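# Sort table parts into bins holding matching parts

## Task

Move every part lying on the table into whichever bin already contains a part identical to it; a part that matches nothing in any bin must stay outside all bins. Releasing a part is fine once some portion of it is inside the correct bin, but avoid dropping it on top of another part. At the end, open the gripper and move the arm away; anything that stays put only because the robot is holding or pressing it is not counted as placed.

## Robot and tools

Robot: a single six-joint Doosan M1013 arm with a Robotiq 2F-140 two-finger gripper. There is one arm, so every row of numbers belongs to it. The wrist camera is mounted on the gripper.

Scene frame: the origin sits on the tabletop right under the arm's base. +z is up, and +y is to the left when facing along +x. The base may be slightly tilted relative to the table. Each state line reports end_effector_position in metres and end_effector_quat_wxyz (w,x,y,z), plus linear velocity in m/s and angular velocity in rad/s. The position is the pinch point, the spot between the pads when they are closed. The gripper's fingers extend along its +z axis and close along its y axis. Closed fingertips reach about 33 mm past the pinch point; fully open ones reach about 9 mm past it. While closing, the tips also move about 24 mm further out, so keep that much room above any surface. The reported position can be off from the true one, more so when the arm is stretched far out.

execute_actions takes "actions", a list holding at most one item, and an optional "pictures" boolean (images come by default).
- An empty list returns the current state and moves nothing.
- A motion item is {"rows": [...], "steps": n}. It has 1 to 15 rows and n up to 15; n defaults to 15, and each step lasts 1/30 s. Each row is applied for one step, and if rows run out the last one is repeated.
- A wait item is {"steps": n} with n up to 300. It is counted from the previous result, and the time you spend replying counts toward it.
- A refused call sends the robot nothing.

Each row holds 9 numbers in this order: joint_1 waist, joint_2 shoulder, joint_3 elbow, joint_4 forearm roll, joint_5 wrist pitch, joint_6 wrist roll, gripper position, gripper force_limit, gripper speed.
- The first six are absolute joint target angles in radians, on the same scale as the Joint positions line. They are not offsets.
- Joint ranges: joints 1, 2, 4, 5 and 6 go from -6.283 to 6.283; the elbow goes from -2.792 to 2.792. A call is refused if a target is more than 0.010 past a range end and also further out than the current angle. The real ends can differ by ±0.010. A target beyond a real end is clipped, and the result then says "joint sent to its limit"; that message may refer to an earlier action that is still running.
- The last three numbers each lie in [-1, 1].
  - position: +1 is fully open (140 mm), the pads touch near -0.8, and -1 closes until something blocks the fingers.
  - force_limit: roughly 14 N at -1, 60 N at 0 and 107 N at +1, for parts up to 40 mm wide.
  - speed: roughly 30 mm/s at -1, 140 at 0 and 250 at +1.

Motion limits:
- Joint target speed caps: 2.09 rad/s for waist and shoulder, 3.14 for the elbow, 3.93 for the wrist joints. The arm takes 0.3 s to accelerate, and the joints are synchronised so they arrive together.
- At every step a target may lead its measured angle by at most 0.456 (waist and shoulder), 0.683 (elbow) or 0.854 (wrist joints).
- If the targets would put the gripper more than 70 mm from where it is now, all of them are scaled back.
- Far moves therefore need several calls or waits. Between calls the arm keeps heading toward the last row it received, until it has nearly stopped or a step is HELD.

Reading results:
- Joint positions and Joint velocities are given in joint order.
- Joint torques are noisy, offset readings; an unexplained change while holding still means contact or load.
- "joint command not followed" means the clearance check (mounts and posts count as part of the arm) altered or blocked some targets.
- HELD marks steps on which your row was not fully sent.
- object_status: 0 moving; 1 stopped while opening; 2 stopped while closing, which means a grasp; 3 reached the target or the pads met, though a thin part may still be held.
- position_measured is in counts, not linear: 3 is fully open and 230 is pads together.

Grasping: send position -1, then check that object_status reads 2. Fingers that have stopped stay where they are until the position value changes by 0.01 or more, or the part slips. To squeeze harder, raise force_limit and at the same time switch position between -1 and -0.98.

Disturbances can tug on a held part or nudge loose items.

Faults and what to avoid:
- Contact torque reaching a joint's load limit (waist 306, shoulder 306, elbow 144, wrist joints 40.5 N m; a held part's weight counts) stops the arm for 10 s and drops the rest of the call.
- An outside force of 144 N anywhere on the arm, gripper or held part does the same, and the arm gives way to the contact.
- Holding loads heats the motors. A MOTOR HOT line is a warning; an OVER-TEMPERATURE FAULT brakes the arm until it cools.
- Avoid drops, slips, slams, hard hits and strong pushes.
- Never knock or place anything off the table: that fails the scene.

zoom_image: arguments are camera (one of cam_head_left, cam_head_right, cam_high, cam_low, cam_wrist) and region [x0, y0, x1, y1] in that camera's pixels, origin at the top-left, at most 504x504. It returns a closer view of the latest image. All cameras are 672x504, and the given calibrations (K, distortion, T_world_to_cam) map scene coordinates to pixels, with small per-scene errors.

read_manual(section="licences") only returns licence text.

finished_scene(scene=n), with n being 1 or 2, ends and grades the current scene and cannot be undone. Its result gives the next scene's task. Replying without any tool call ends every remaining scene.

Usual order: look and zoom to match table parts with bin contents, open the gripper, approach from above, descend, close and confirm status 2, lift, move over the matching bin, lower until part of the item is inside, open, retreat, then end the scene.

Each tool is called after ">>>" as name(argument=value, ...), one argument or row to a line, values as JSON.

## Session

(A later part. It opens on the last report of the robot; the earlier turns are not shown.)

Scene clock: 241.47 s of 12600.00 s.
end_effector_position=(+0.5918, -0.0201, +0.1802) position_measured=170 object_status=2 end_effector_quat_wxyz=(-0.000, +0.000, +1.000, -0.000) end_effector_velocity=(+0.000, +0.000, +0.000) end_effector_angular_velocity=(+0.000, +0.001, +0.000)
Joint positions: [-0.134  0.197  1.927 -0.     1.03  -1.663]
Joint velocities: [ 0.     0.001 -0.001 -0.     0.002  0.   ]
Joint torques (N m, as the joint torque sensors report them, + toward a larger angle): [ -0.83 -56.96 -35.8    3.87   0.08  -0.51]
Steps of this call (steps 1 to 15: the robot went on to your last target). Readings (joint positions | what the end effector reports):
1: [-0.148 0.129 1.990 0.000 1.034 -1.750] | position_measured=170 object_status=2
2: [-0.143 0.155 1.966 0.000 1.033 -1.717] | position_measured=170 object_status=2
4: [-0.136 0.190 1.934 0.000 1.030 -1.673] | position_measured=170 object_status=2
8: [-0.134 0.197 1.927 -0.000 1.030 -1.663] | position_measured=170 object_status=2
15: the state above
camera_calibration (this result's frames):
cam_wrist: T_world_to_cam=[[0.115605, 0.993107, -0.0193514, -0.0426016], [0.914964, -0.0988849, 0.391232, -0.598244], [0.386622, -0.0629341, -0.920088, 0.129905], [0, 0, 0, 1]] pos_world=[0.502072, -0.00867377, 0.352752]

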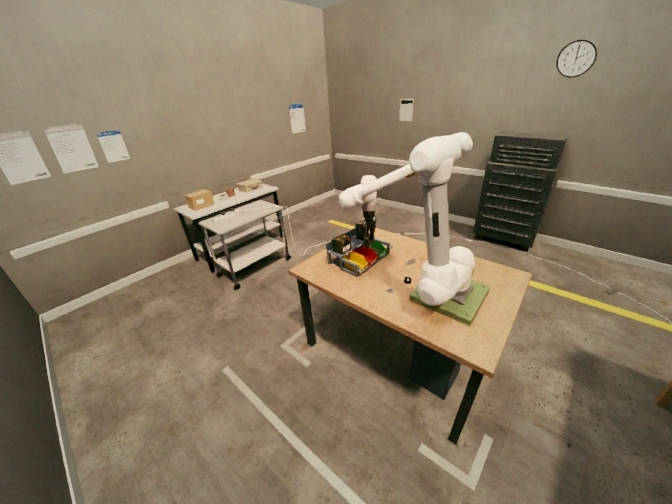

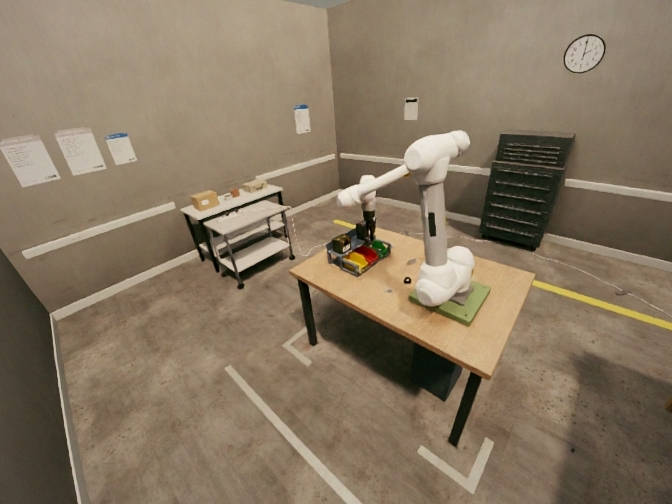

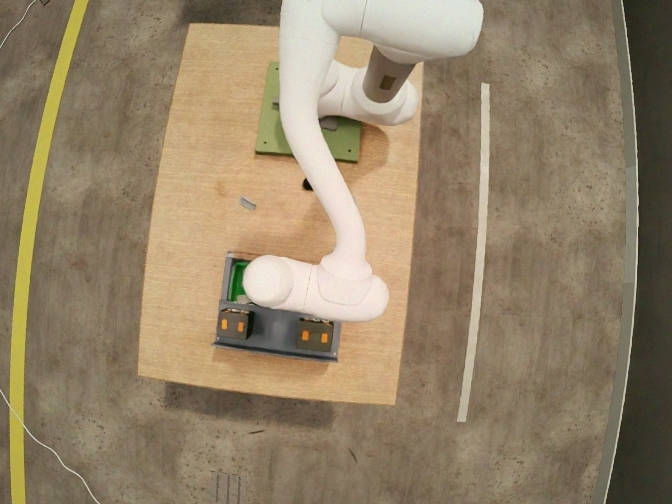

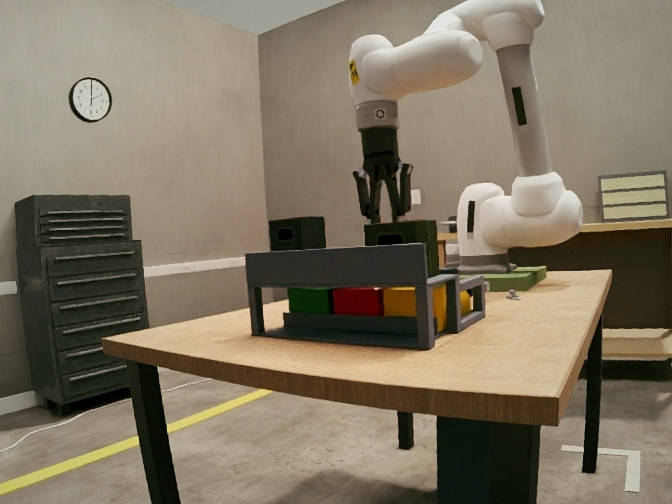

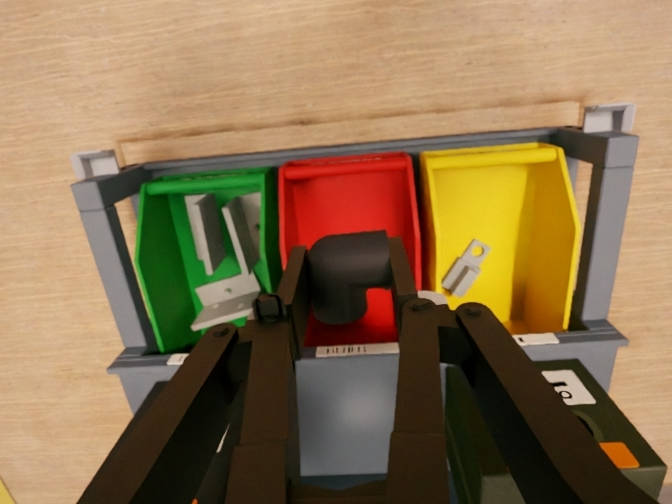

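>>> execute_actions(
  actions=[
    {"rows":[[-0.134,0.259,1.984,0,0.911,-1.663,-1,0.2,-0.4],[-0.134,0.259,1.984,0,0.911,-1.663,-1,0.2,-0.4],[-0.134,0.259,1.984,0,0.911,-1.663,-1,0.2,-0.4],[-0.134,0.259,1.984,0,0.911,-1.663,-1,0.2,-0.4],[-0.134,0.31,2.016,0,0.828,-1.663,-1,0.2,-0.4],[-0.134,0.31,2.016,0,0.828,-1.663,-1,0.2,-0.4],[-0.134,0.31,2.016,0,0.828,-1.663,-1,0.2,-0.4],[-0.134,0.31,2.016,0,0.828,-1.663,-1,0.2,-0.4],[-0.134,0.322,2.023,0,0.809,-1.663,-1,0.2,-0.4],[-0.134,0.3325,2.0294,0,0.792,-1.663,-1,0.2,-0.4]]},
  ],
  pictures=false,
)

>>> execute_actions(
  actions=[
    {"rows":[[-0.134,0.3325,2.0294,0,0.792,-1.663,-0.17,0.2,-0.5]],"steps":12},
  ],
)

>>> execute_actions(
  actions=[
    {"rows":[[-0.134,0.197,1.927,0,1.03,-1.663,-0.17,0.2,-0.4]],"steps":12},
  ],
  pictures=false,
)

>>> execute_actions(
  actions=[
    {"rows":[[0.355,-0.096,2.412,0,0.837,-1.76,-0.3,0.2,0]]},
  ],
  pictures=false,
)

>>> execute_actions(
  actions=[
    {"steps":20},
  ],
)

Scene clock: 261.13 s of 12600.00 s.
end_effector_position=(+0.5918, -0.0201, +0.0544) position_measured=170 object_status=2 end_effector_quat_wxyz=(-0.000, +0.000, +1.000, -0.000) end_effector_velocity=(+0.001, +0.000, -0.000) end_effector_angular_velocity=(-0.000, -0.002, -0.000)
Joint positions: [-0.134  0.332  2.029  0.     0.792 -1.663]
Joint velocities: [ 0.001  0.     0.001  0.    -0.003  0.   ]
Joint torques (N m, as the joint torque sensors report them, + toward a larger angle): [ -0.26 -68.39 -28.56   3.22  -0.22  -0.42]
Steps of this call (steps 1 to 15: the robot went on to your last target; steps 16 to 90: nothing new was sent; then 16.17 s passed at rest; steps 91 to 105: all 15 steps of this action). Readings (joint positions | what the end effector reports):
91: [-0.134 0.197 1.927 0.000 1.030 -1.663] | position_measured=170 object_status=2
92: [-0.134 0.200 1.930 0.000 1.023 -1.663] | position_measured=170 object_status=2
94: [-0.134 0.229 1.956 0.000 0.968 -1.663] | position_measured=170 object_status=2
98: [-0.134 0.298 2.008 -0.000 0.848 -1.663] | position_measured=170 object_status=2
105: the state above

Scene clock: 261.53 s of 12600.00 s.
end_effector_position=(+0.5918, -0.0201, +0.0544) position_measured=150 object_status=0 end_effector_quat_wxyz=(+0.000, +0.000, +1.000, -0.000) end_effector_velocity=(+0.001, -0.001, +0.000) end_effector_angular_velocity=(-0.000, -0.002, -0.001)
Joint positions: [-0.134  0.332  2.029  0.     0.792 -1.663]
Joint velocities: [-0.001 -0.    -0.     0.    -0.002 -0.   ]
Joint torques (N m, as the joint torque sensors report them, + toward a larger angle): [  0.86 -60.04 -30.36   3.26   0.09  -0.4 ]
Steps of this call (steps 1 to 12: all 12 steps of this action). Readings (joint positions | what the end effector reports):
1: [-0.134 0.332 2.029 0.000 0.792 -1.663] | position_measured=170 object_status=0
2: [-0.134 0.332 2.029 0.000 0.792 -1.663] | position_measured=170 object_status=0
4: [-0.134 0.332 2.029 0.000 0.792 -1.663] | position_measured=159 object_status=0
8: [-0.134 0.332 2.029 0.000 0.792 -1.663] | position_measured=150 object_status=0
12: the state above
camera_calibration (this result's frames):
cam_wrist: T_world_to_cam=[[0.115722, 0.993094, -0.0192912, -0.0450479], [0.91492, -0.0990111, 0.391303, -0.549042], [0.38669, -0.0629321, -0.92006, 0.0140707], [0, 0, 0, 1]] pos_world=[0.502101, -0.00873893, 0.226918]

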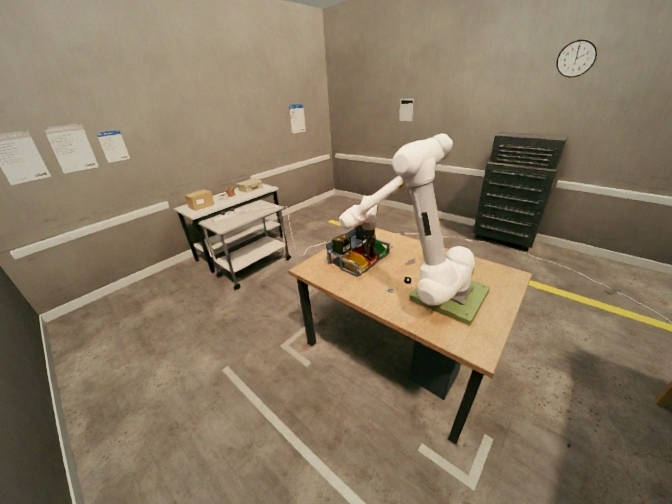

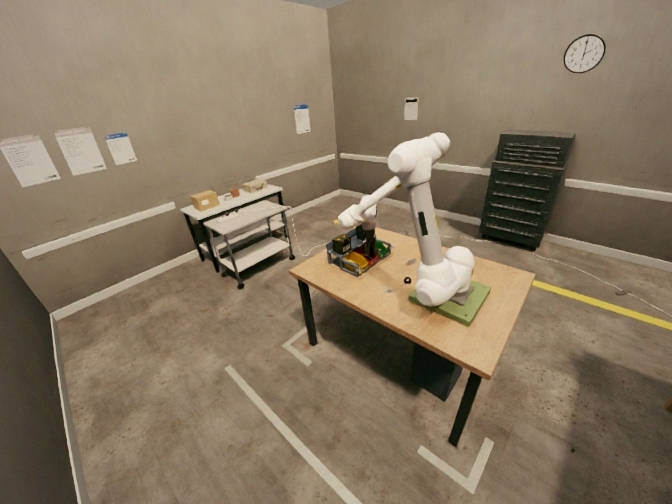

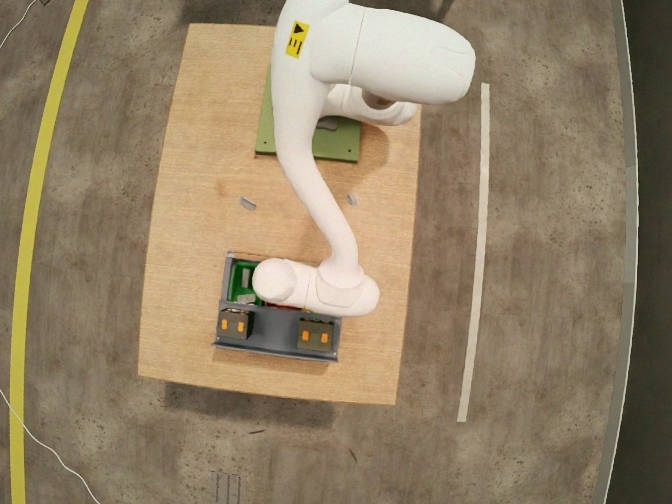

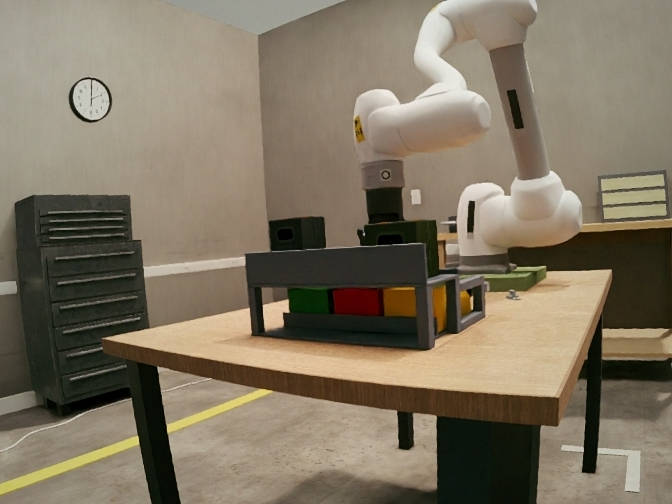

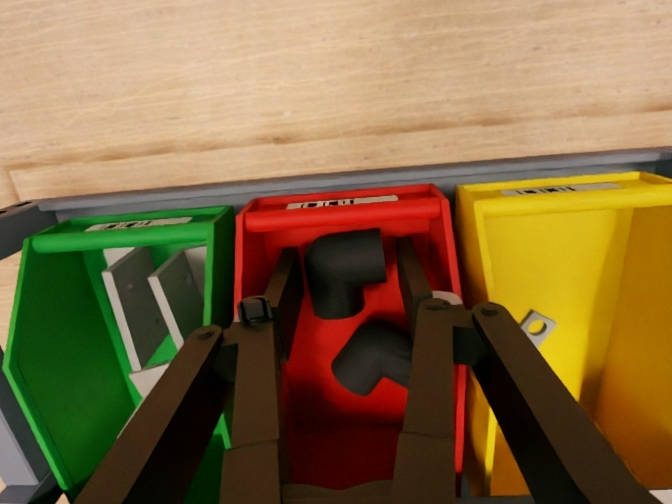

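Scene clock: 261.93 s of 12600.00 s.
end_effector_position=(+0.5919, -0.0200, +0.1802) position_measured=150 object_status=3 end_effector_quat_wxyz=(+0.000, +0.000, +1.000, -0.000) end_effector_velocity=(-0.002, +0.001, +0.000) end_effector_angular_velocity=(+0.001, +0.007, +0.001)
Joint positions: [-0.134  0.197  1.927  0.     1.03  -1.663]
Joint velocities: [ 0.    -0.    -0.     0.     0.007 -0.   ]
Joint torques (N m, as the joint torque sensors report them, + toward a larger angle): [  1.18 -61.75 -38.48   4.32   0.19  -0.31]
Steps of this call (steps 1 to 12: all 12 steps of this action). Readings (joint positions | what the end effector reports):
1: [-0.134 0.332 2.029 0.000 0.792 -1.663] | position_measured=150 object_status=0
2: [-0.134 0.330 2.027 -0.000 0.798 -1.663] | position_measured=150 object_status=3
4: [-0.134 0.300 2.005 -0.000 0.851 -1.663] | position_measured=150 object_status=3
8: [-0.134 0.218 1.943 0.000 0.992 -1.663] | position_measured=150 object_status=3
12: the state above

Scene clock: 262.43 s of 12600.00 s.
end_effector_position=(+0.4281, +0.1243, +0.1360) position_measured=167 object_status=3 end_effector_quat_wxyz=(+0.000, -0.177, +0.984, -0.002) end_effector_velocity=(-0.446, +0.237, -0.123) end_effector_angular_velocity=(-0.009, +0.003, +0.866)
Joint positions: [ 0.163  0.018  2.223  0.     0.911 -1.722]
Joint velocities: [ 0.724 -0.431  0.71  -0.    -0.278 -0.142]
Joint torques (N m, as the joint torque sensors report them, + toward a larger angle): [  0.43 -36.29 -30.31   3.25  -0.34  -0.13]
Steps of this call (steps 1 to 15: all 15 steps of this action). Readings (joint positions | what the end effector reports):
1: [-0.134 0.197 1.927 0.000 1.030 -1.663] | position_measured=150 object_status=0
2: [-0.130 0.195 1.931 0.000 1.028 -1.663] | position_measured=153 object_status=0
4: [-0.101 0.176 1.963 0.000 1.013 -1.670] | position_measured=166 object_status=0
8: [-0.006 0.118 2.058 0.000 0.976 -1.689] | position_measured=167 object_status=0
15: the state above

Scene clock: 263.10 s of 12600.00 s.
end_effector_position=(+0.3066, +0.1662, +0.1001) position_measured=167 object_status=3 end_effector_quat_wxyz=(-0.000, -0.289, +0.957, -0.003) end_effector_velocity=(-0.001, +0.000, -0.001) end_effector_angular_velocity=(-0.000, +0.001, +0.003)
Joint positions: [ 0.355 -0.096  2.412 -0.     0.837 -1.76 ]
Joint velocities: [ 0.002  0.     0.001 -0.    -0.001 -0.002]
Joint torques (N m, as the joint torque sensors report them, + toward a larger angle): [ -0.56 -20.91 -29.43   3.13  -0.61  -0.4 ]
Steps of this call (steps 1 to 20: the robot went on to your last target). Readings (joint positions | what the end effector reports):
1: [0.187 0.004 2.247 0.000 0.902 -1.727] | position_measured=167 object_status=3
2: [0.212 -0.011 2.272 0.000 0.892 -1.732] | position_measured=167 object_status=3
4: [0.262 -0.040 2.320 0.000 0.873 -1.742] | position_measured=167 object_status=3
8: [0.346 -0.091 2.404 -0.000 0.841 -1.758] | position_measured=167 object_status=3
20: the state above
camera_calibration (this result's frames):
cam_wrist: T_world_to_cam=[[-0.452761, 0.891282, -0.024989, -0.00445022], [0.81646, 0.42569, 0.390105, -0.344426], [0.358331, 0.156222, -0.920431, 0.150491], [0, 0, 0, 1]] pos_world=[0.22527, 0.127075, 0.272768]

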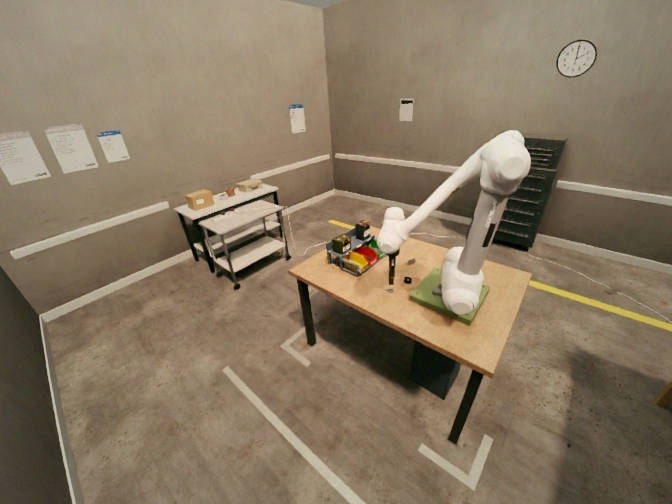

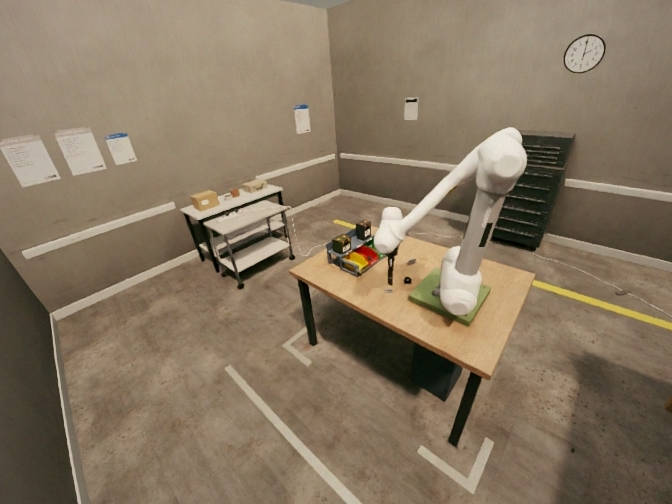

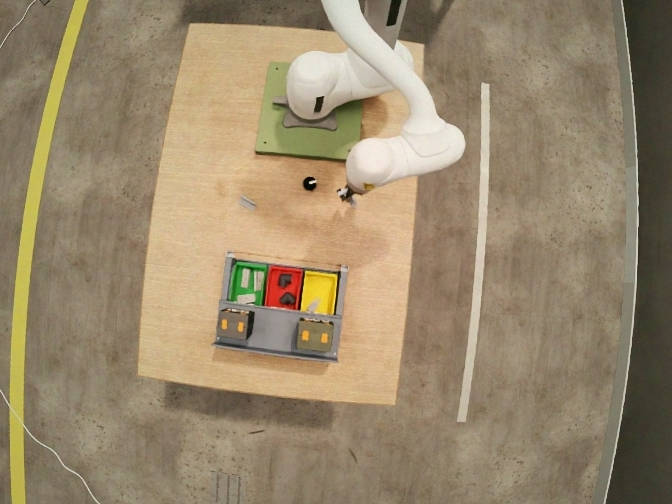

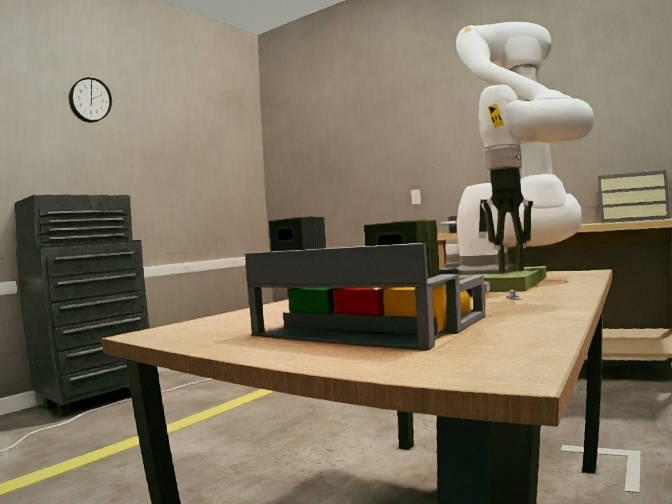

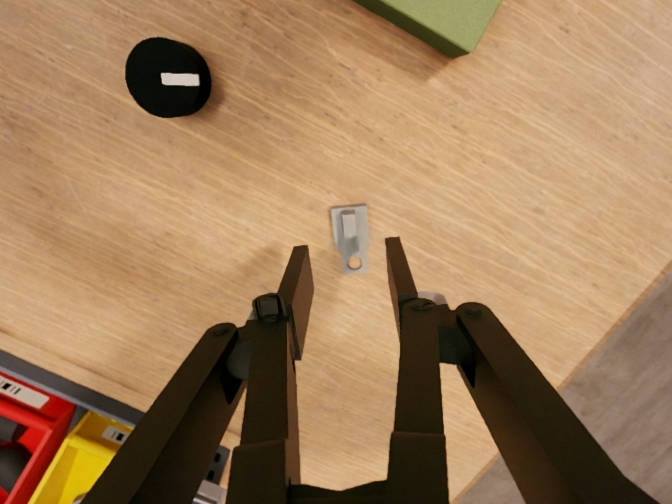

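>>> execute_actions(
  actions=[
    {"rows":[[0.36,0.016,2.4694,0,0.668,-1.755,-0.35,0.2,0]],"steps":13},
  ],
  pictures=false,
)

>>> execute_actions(
  actions=[
    {"rows":[[0.36,0.016,2.4694,0,0.668,-1.755,-1,0.2,-0.4]]},
  ],
  pictures=false,
)

>>> execute_actions(
  actions=[
    {"steps":5},
  ],
)

>>> zoom_image(
  camera="cam_low",
  region=[480, 255, 550, 310],
)

Scene clock: 273.87 s of 12600.00 s.
end_effector_position=(+0.3059, +0.1674, +0.0391) position_measured=173 object_status=3 end_effector_quat_wxyz=(-0.000, -0.289, +0.957, -0.003) end_effector_velocity=(+0.000, +0.000, -0.000) end_effector_angular_velocity=(+0.001, -0.002, -0.001)
Joint positions: [ 0.36   0.016  2.469  0.     0.668 -1.755]
Joint velocities: [-0.    -0.     0.001 -0.    -0.003  0.001]
Joint torques (N m, as the joint torque sensors report them, + toward a larger angle): [ -1.84 -24.   -24.73   2.41  -0.2   -0.17]
Steps of this call (steps 1 to 15: the robot went on to your last target; steps 16 to 90: nothing new was sent; then 7.33 s passed at rest; steps 91 to 103: all 13 steps of this action). Readings (joint positions | what the end effector reports):
91: [0.355 -0.096 2.412 0.000 0.837 -1.760] | position_measured=167 object_status=0
92: [0.355 -0.093 2.414 0.000 0.831 -1.760] | position_measured=169 object_status=0
94: [0.357 -0.063 2.429 0.000 0.786 -1.759] | position_measured=173 object_status=0
98: [0.360 0.014 2.468 0.000 0.672 -1.755] | position_measured=173 object_status=3
103: the state above

Scene clock: 274.37 s of 12600.00 s.
end_effector_position=(+0.3060, +0.1675, +0.0391) position_measured=200 object_status=2 end_effector_quat_wxyz=(-0.000, -0.289, +0.957, -0.003) end_effector_velocity=(-0.000, -0.000, -0.000) end_effector_angular_velocity=(+0.000, -0.000, -0.001)
Joint positions: [ 0.36   0.016  2.469 -0.     0.668 -1.755]
Joint velocities: [-0.    -0.001  0.001 -0.    -0.001  0.001]
Joint torques (N m, as the joint torque sensors report them, + toward a larger angle): [ -0.71 -14.1  -17.92   2.75  -2.92  -0.44]
Steps of this call (steps 1 to 15: all 15 steps of this action). Readings (joint positions | what the end effector reports):
1: [0.360 0.016 2.469 0.000 0.668 -1.755] | position_measured=173 object_status=0
2: [0.360 0.016 2.469 0.000 0.668 -1.755] | position_measured=175 object_status=0
4: [0.360 0.016 2.469 0.000 0.668 -1.755] | position_measured=186 object_status=0
8: [0.360 0.016 2.469 -0.000 0.668 -1.755] | position_measured=200 object_status=0
15: the state above

Scene clock: 274.53 s of 12600.00 s.
end_effector_position=(+0.3060, +0.1675, +0.0391) position_measured=200 object_status=2 end_effector_quat_wxyz=(-0.000, -0.289, +0.957, -0.003) end_effector_velocity=(-0.000, -0.000, -0.000) end_effector_angular_velocity=(-0.000, +0.000, -0.004)
Joint positions: [ 0.36   0.016  2.469 -0.     0.668 -1.755]
Joint velocities: [-0.001 -0.     0.     0.     0.     0.002]
Joint torques (N m, as the joint torque sensors report them, + toward a larger angle): [  4.77 -15.75 -17.17   2.93  -3.07  -0.31]
Steps of this call (steps 1 to 5: the robot went on to your last target). Readings (joint positions | what the end effector reports):
1: [0.360 0.016 2.469 -0.000 0.668 -1.755] | position_measured=200 object_status=2
2: [0.360 0.016 2.469 -0.000 0.668 -1.755] | position_measured=200 object_status=2
4: [0.360 0.016 2.469 -0.000 0.668 -1.755] | position_measured=200 object_status=2
5: the state above
camera_calibration (this result's frames):
cam_wrist: T_world_to_cam=[[-0.452825, 0.891248, -0.0250332, -0.00733563], [0.816533, 0.425813, 0.389816, -0.320658], [0.358082, 0.156078, -0.920552, 0.0944417], [0, 0, 0, 1]] pos_world=[0.224689, 0.128338, 0.211753]

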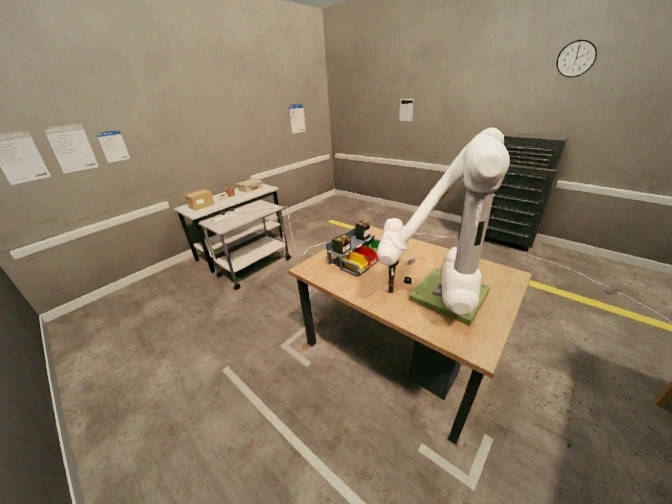

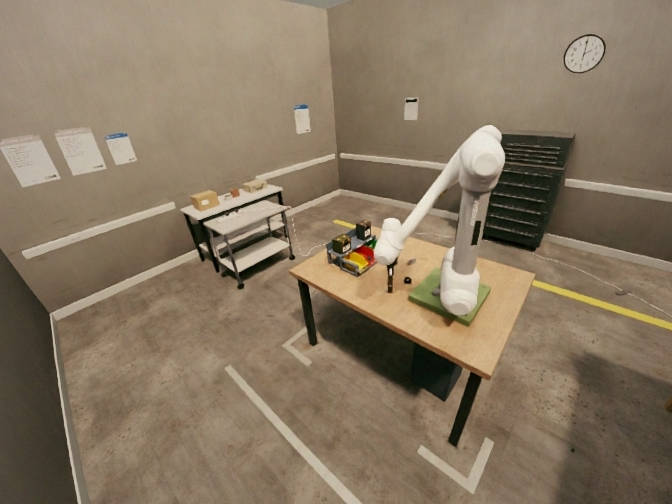

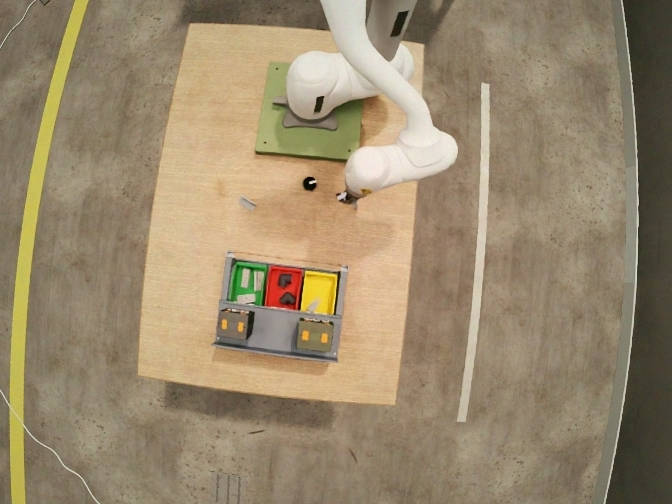

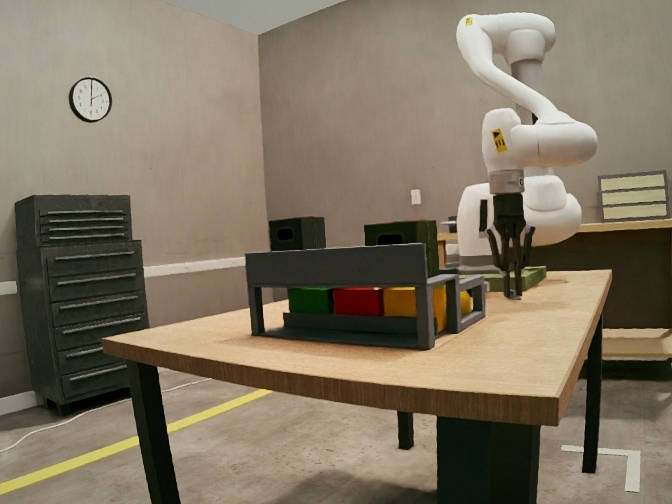

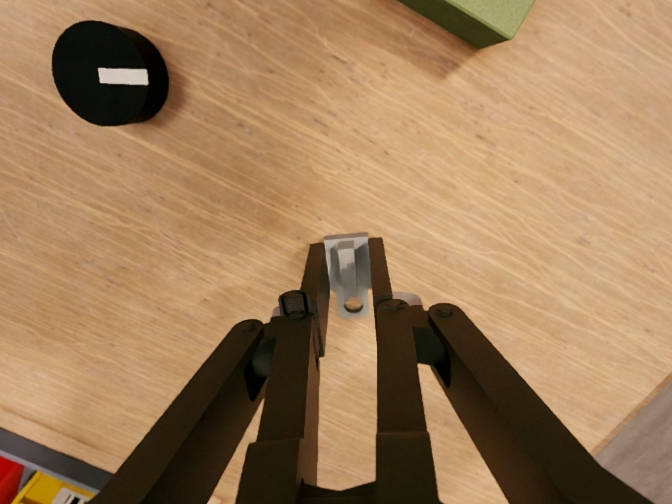

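Region (480, 255, 550, 310) of cam_low's 672x504 image, scaled by 7.200, with more detail than that image has; it fills the top 396 rows of this view, and the rest is white.

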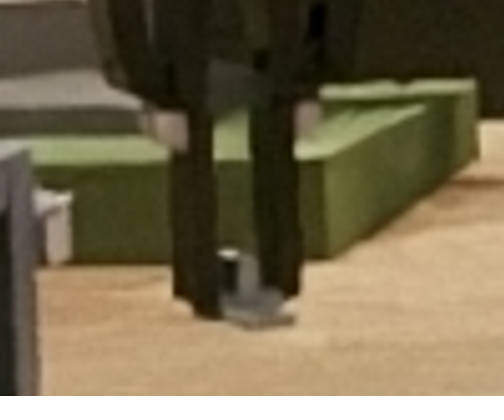

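>>> execute_actions(
  actions=[
    {"rows":[[0.36,0.016,2.4694,0,0.668,-1.755,-0.45,0.2,-0.2],[0.36,0.016,2.4694,0,0.668,-1.755,-0.45,0.2,-0.2],[0.36,0.016,2.4694,0,0.668,-1.755,-0.45,0.2,-0.2],[0.36,0.016,2.4694,0,0.668,-1.755,-0.45,0.2,-0.2],[0.36,0.016,2.4694,0,0.668,-1.755,-0.45,0.2,-0.2],[0.36,0.016,2.4694,0,0.668,-1.755,-0.45,0.2,-0.2],[0.36,0.0065,2.465,0,0.682,-1.755,-0.45,0.2,-0.2]],"steps":13},
  ],
  pictures=false,
)

>>> execute_actions(
  actions=[
    {"rows":[[0.36,0.0065,2.465,0,0.682,-1.755,-1,0.2,-0.4]]},
  ],
)

>>> zoom_image(
  camera="cam_low",
  region=[480, 255, 550, 310],
)

Scene clock: 286.77 s of 12600.00 s.
end_effector_position=(+0.3060, +0.1675, +0.0438) position_measured=186 object_status=0 end_effector_quat_wxyz=(-0.000, -0.289, +0.957, -0.003) end_effector_velocity=(+0.001, +0.000, +0.001) end_effector_angular_velocity=(+0.001, -0.002, +0.000)
Joint positions: [ 0.36   0.007  2.465  0.     0.682 -1.755]
Joint velocities: [-0.001 -0.002 -0.001  0.     0.001 -0.001]
Joint torques (N m, as the joint torque sensors report them, + toward a larger angle): [ -2.64 -27.71 -24.5    2.54   0.26  -0.31]
Steps of this call (steps 1 to 15: the robot went on to your last target; steps 16 to 90: nothing new was sent; then 8.80 s passed at rest; steps 91 to 103: all 13 steps of this action). Readings (joint positions | what the end effector reports):
91: [0.360 0.016 2.469 0.000 0.668 -1.755] | position_measured=200 object_status=0
92: [0.360 0.016 2.469 0.000 0.668 -1.755] | position_measured=200 object_status=0
94: [0.360 0.016 2.470 0.000 0.668 -1.755] | position_measured=187 object_status=0
98: [0.360 0.013 2.468 0.000 0.673 -1.755] | position_measured=186 object_status=0
103: the state above

Scene clock: 287.27 s of 12600.00 s.
end_effector_position=(+0.3061, +0.1675, +0.0440) position_measured=223 object_status=2 end_effector_quat_wxyz=(-0.000, -0.289, +0.957, -0.003) end_effector_velocity=(-0.001, +0.000, -0.000) end_effector_angular_velocity=(-0.000, +0.000, +0.000)
Joint positions: [ 0.36   0.006  2.465  0.     0.682 -1.755]
Joint velocities: [ 0.002 -0.     0.001  0.    -0.     0.001]
Joint torques (N m, as the joint torque sensors report them, + toward a larger angle): [  1.75 -19.67 -21.5    3.    -1.9   -0.37]
Steps of this call (steps 1 to 15: all 15 steps of this action). Readings (joint positions | what the end effector reports):
1: [0.360 0.007 2.465 0.000 0.682 -1.755] | position_measured=186 object_status=0
2: [0.360 0.007 2.465 0.000 0.682 -1.755] | position_measured=188 object_status=0
4: [0.360 0.007 2.465 0.000 0.682 -1.755] | position_measured=198 object_status=0
8: [0.360 0.006 2.465 0.000 0.682 -1.755] | position_measured=219 object_status=0
15: the state above
camera_calibration (this result's frames):
cam_wrist: T_world_to_cam=[[-0.452747, 0.891288, -0.0249972, -0.00725189], [0.816635, 0.425754, 0.389668, -0.32272], [0.357949, 0.156008, -0.920616, 0.0989379], [0, 0, 0, 1]] pos_world=[0.224846, 0.128428, 0.216656]

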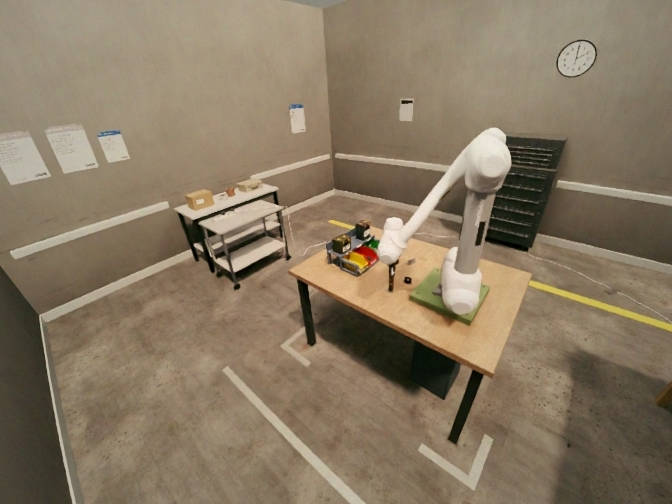

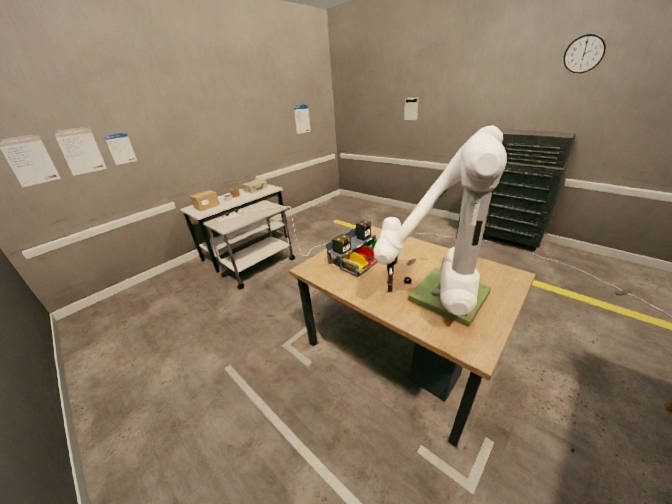

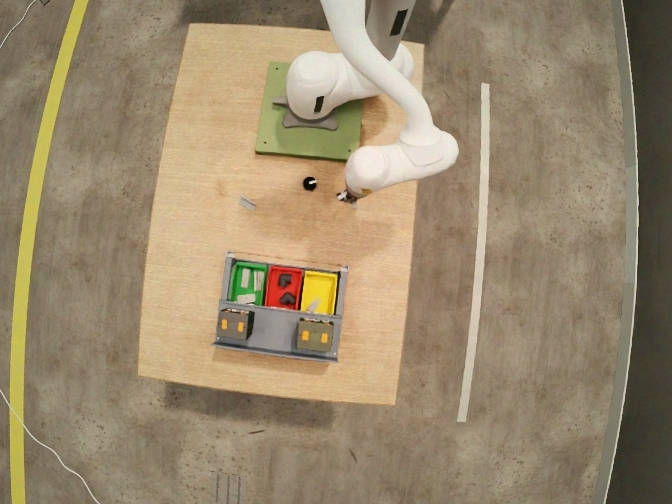

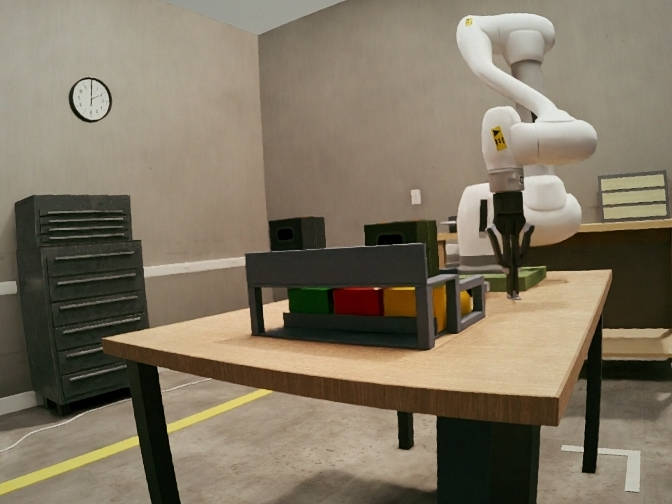

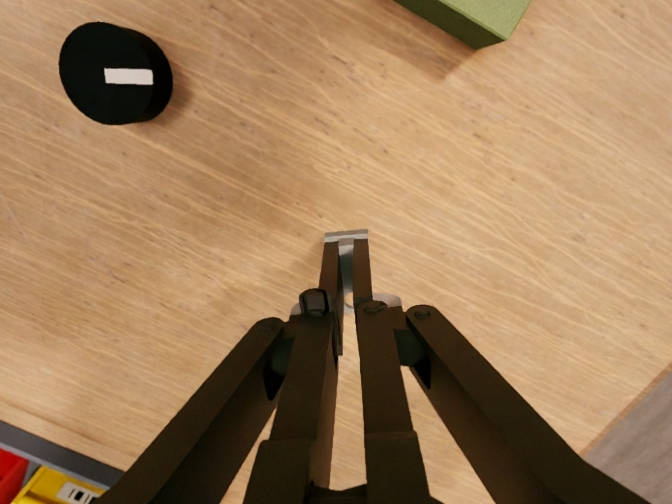

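Region (480, 255, 550, 310) of cam_low's 672x504 image, scaled by 7.200, with more detail than that image has; it fills the top 396 rows of this view, and the rest is white.

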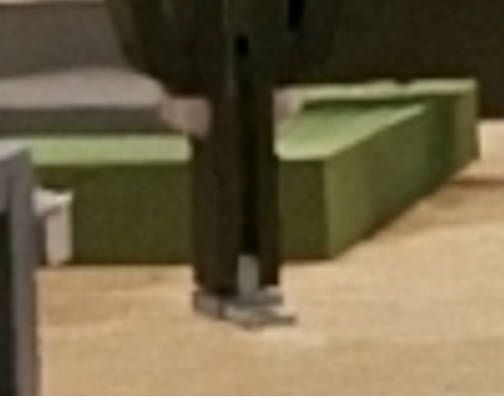

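>>> execute_actions(
  actions=[
    {"rows":[[0.36,-0.096,2.412,0,0.837,-1.755,-1,0.2,-0.4],[0.36,-0.096,2.412,0,0.837,-1.755,-1,0.2,-0.4],[0.36,-0.096,2.412,0,0.837,-1.755,-1,0.2,-0.4],[0.36,-0.096,2.412,0,0.837,-1.755,-1,0.2,-0.4],[0.36,-0.191,2.29,0,1.055,-1.755,-1,0.2,-0.4]],"steps":13},
  ],
  pictures=false,
)

>>> execute_actions(
  actions=[
    {"rows":[[0.075,0.22,1.904,0,1.03,-1.454,-1,0.2,-0.4]]},
  ],
  pictures=false,
)

>>> execute_actions(
  actions=[
    {"steps":15},
  ],
)

Scene clock: 299.67 s of 12600.00 s.
end_effector_position=(+0.3173, +0.1733, +0.1888) position_measured=223 object_status=2 end_effector_quat_wxyz=(+0.000, -0.289, +0.957, -0.003) end_effector_velocity=(-0.003, -0.001, +0.041) end_effector_angular_velocity=(-0.001, +0.002, +0.002)
Joint positions: [ 0.36  -0.191  2.291 -0.     1.053 -1.755]
Joint velocities: [ 0.    -0.047 -0.049  0.     0.098 -0.002]
Joint torques (N m, as the joint torque sensors report them, + toward a larger angle): [ -5.32  15.18 -17.71   1.83  -0.71  -0.47]
Steps of this call (steps 1 to 15: the robot went on to your last target; steps 16 to 90: nothing new was sent; then 8.97 s passed at rest; steps 91 to 103: all 13 steps of this action). Readings (joint positions | what the end effector reports):
91: [0.360 0.006 2.465 -0.000 0.682 -1.755] | position_measured=223 object_status=2
92: [0.360 0.004 2.464 -0.000 0.687 -1.755] | position_measured=223 object_status=2
94: [0.360 -0.026 2.448 -0.000 0.733 -1.755] | position_measured=223 object_status=2
98: [0.360 -0.118 2.371 -0.000 0.903 -1.755] | position_measured=223 object_status=2
103: the state above

Scene clock: 300.17 s of 12600.00 s.
end_effector_position=(+0.5275, +0.1364, +0.1899) position_measured=223 object_status=2 end_effector_quat_wxyz=(+0.000, -0.074, +0.997, -0.002) end_effector_velocity=(+0.484, -0.182, -0.066) end_effector_angular_velocity=(+0.005, +0.001, -1.012)
Joint positions: [ 0.147  0.116  2.001 -0.     1.036 -1.53 ]
Joint velocities: [-0.493  0.711 -0.667 -0.    -0.04   0.519]
Joint torques (N m, as the joint torque sensors report them, + toward a larger angle): [ -0.64 -48.6  -32.23   3.4   -0.34  -0.51]
Steps of this call (steps 1 to 15: all 15 steps of this action). Readings (joint positions | what the end effector reports):
1: [0.360 -0.191 2.290 -0.000 1.054 -1.755] | position_measured=223 object_status=2
2: [0.358 -0.188 2.287 -0.000 1.054 -1.752] | position_measured=223 object_status=2
4: [0.337 -0.158 2.259 -0.000 1.051 -1.730] | position_measured=223 object_status=2
8: [0.266 -0.055 2.162 -0.000 1.045 -1.655] | position_measured=223 object_status=2
15: the state above

Scene clock: 300.67 s of 12600.00 s.
end_effector_position=(+0.5970, +0.1052, +0.1771) position_measured=223 object_status=2 end_effector_quat_wxyz=(-0.000, +0.000, +1.000, -0.001) end_effector_velocity=(+0.001, +0.000, +0.000) end_effector_angular_velocity=(+0.000, -0.002, +0.001)
Joint positions: [ 0.075  0.22   1.904 -0.     1.03  -1.454]
Joint velocities: [-0.     0.    -0.    -0.    -0.002 -0.001]
Joint torques (N m, as the joint torque sensors report them, + toward a larger angle): [  0.88 -57.46 -34.9    3.5    0.07  -0.2 ]
Steps of this call (steps 1 to 15: the robot went on to your last target). Readings (joint positions | what the end effector reports):
1: [0.130 0.140 1.979 -0.000 1.034 -1.512] | position_measured=223 object_status=2
2: [0.114 0.164 1.957 -0.000 1.033 -1.495] | position_measured=223 object_status=2
4: [0.086 0.204 1.919 -0.000 1.031 -1.466] | position_measured=223 object_status=2
8: [0.075 0.220 1.904 -0.000 1.030 -1.454] | position_measured=223 object_status=2
15: the state above
camera_calibration (this result's frames):
cam_wrist: T_world_to_cam=[[0.115626, 0.993052, -0.0218676, -0.167182], [0.91497, -0.0979146, 0.391462, -0.589529], [0.386601, -0.0652714, -0.919935, 0.133155], [0, 0, 0, 1]] pos_world=[0.507254, 0.116988, 0.349615]

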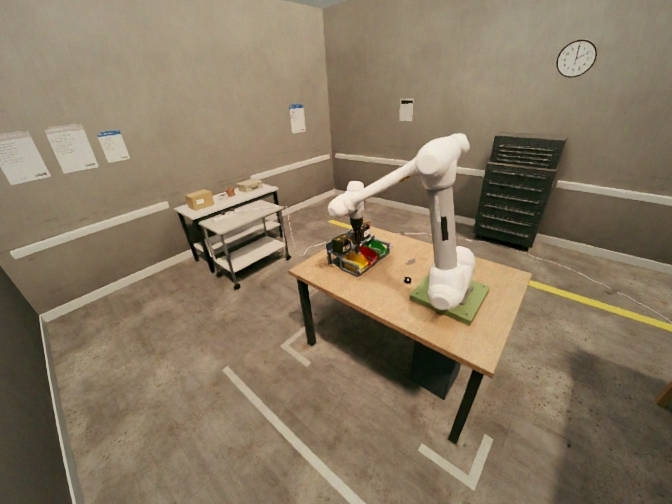

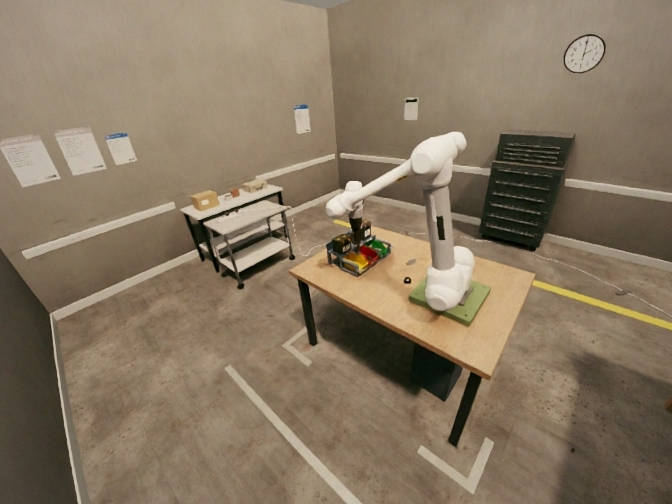

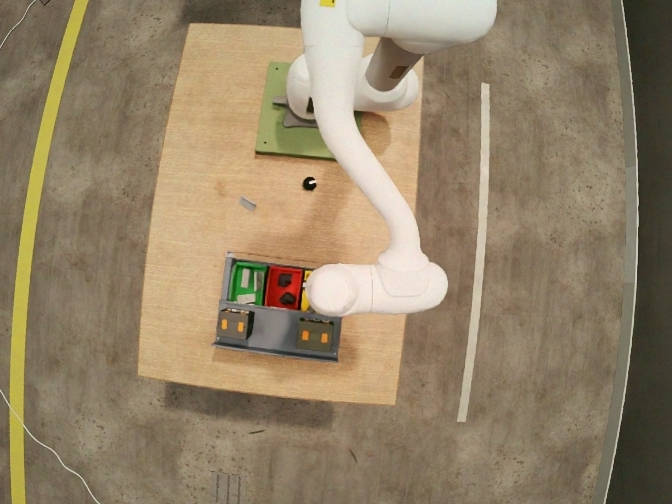

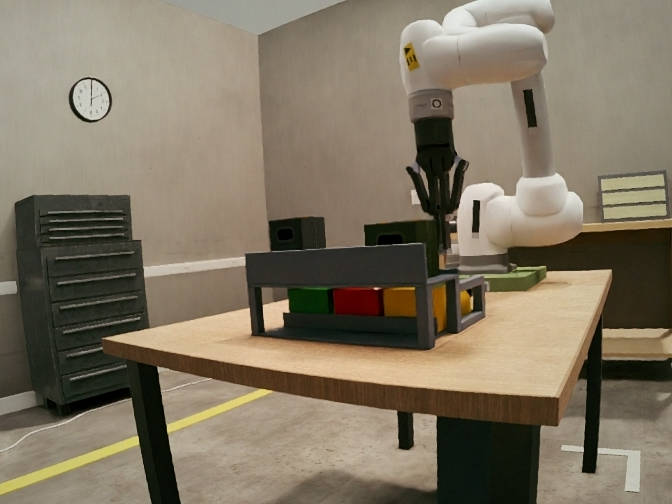

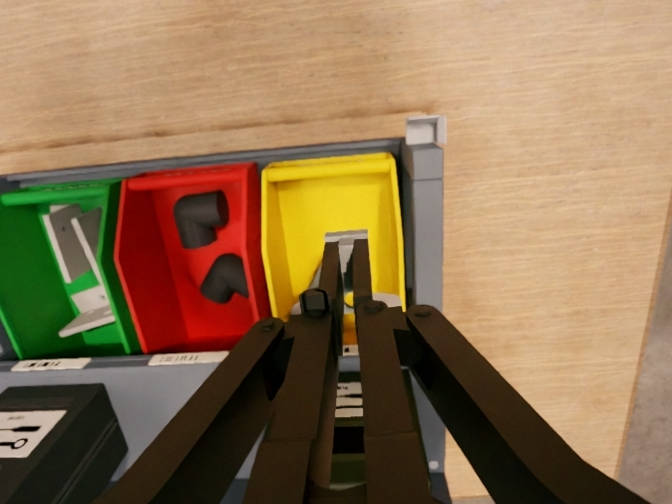

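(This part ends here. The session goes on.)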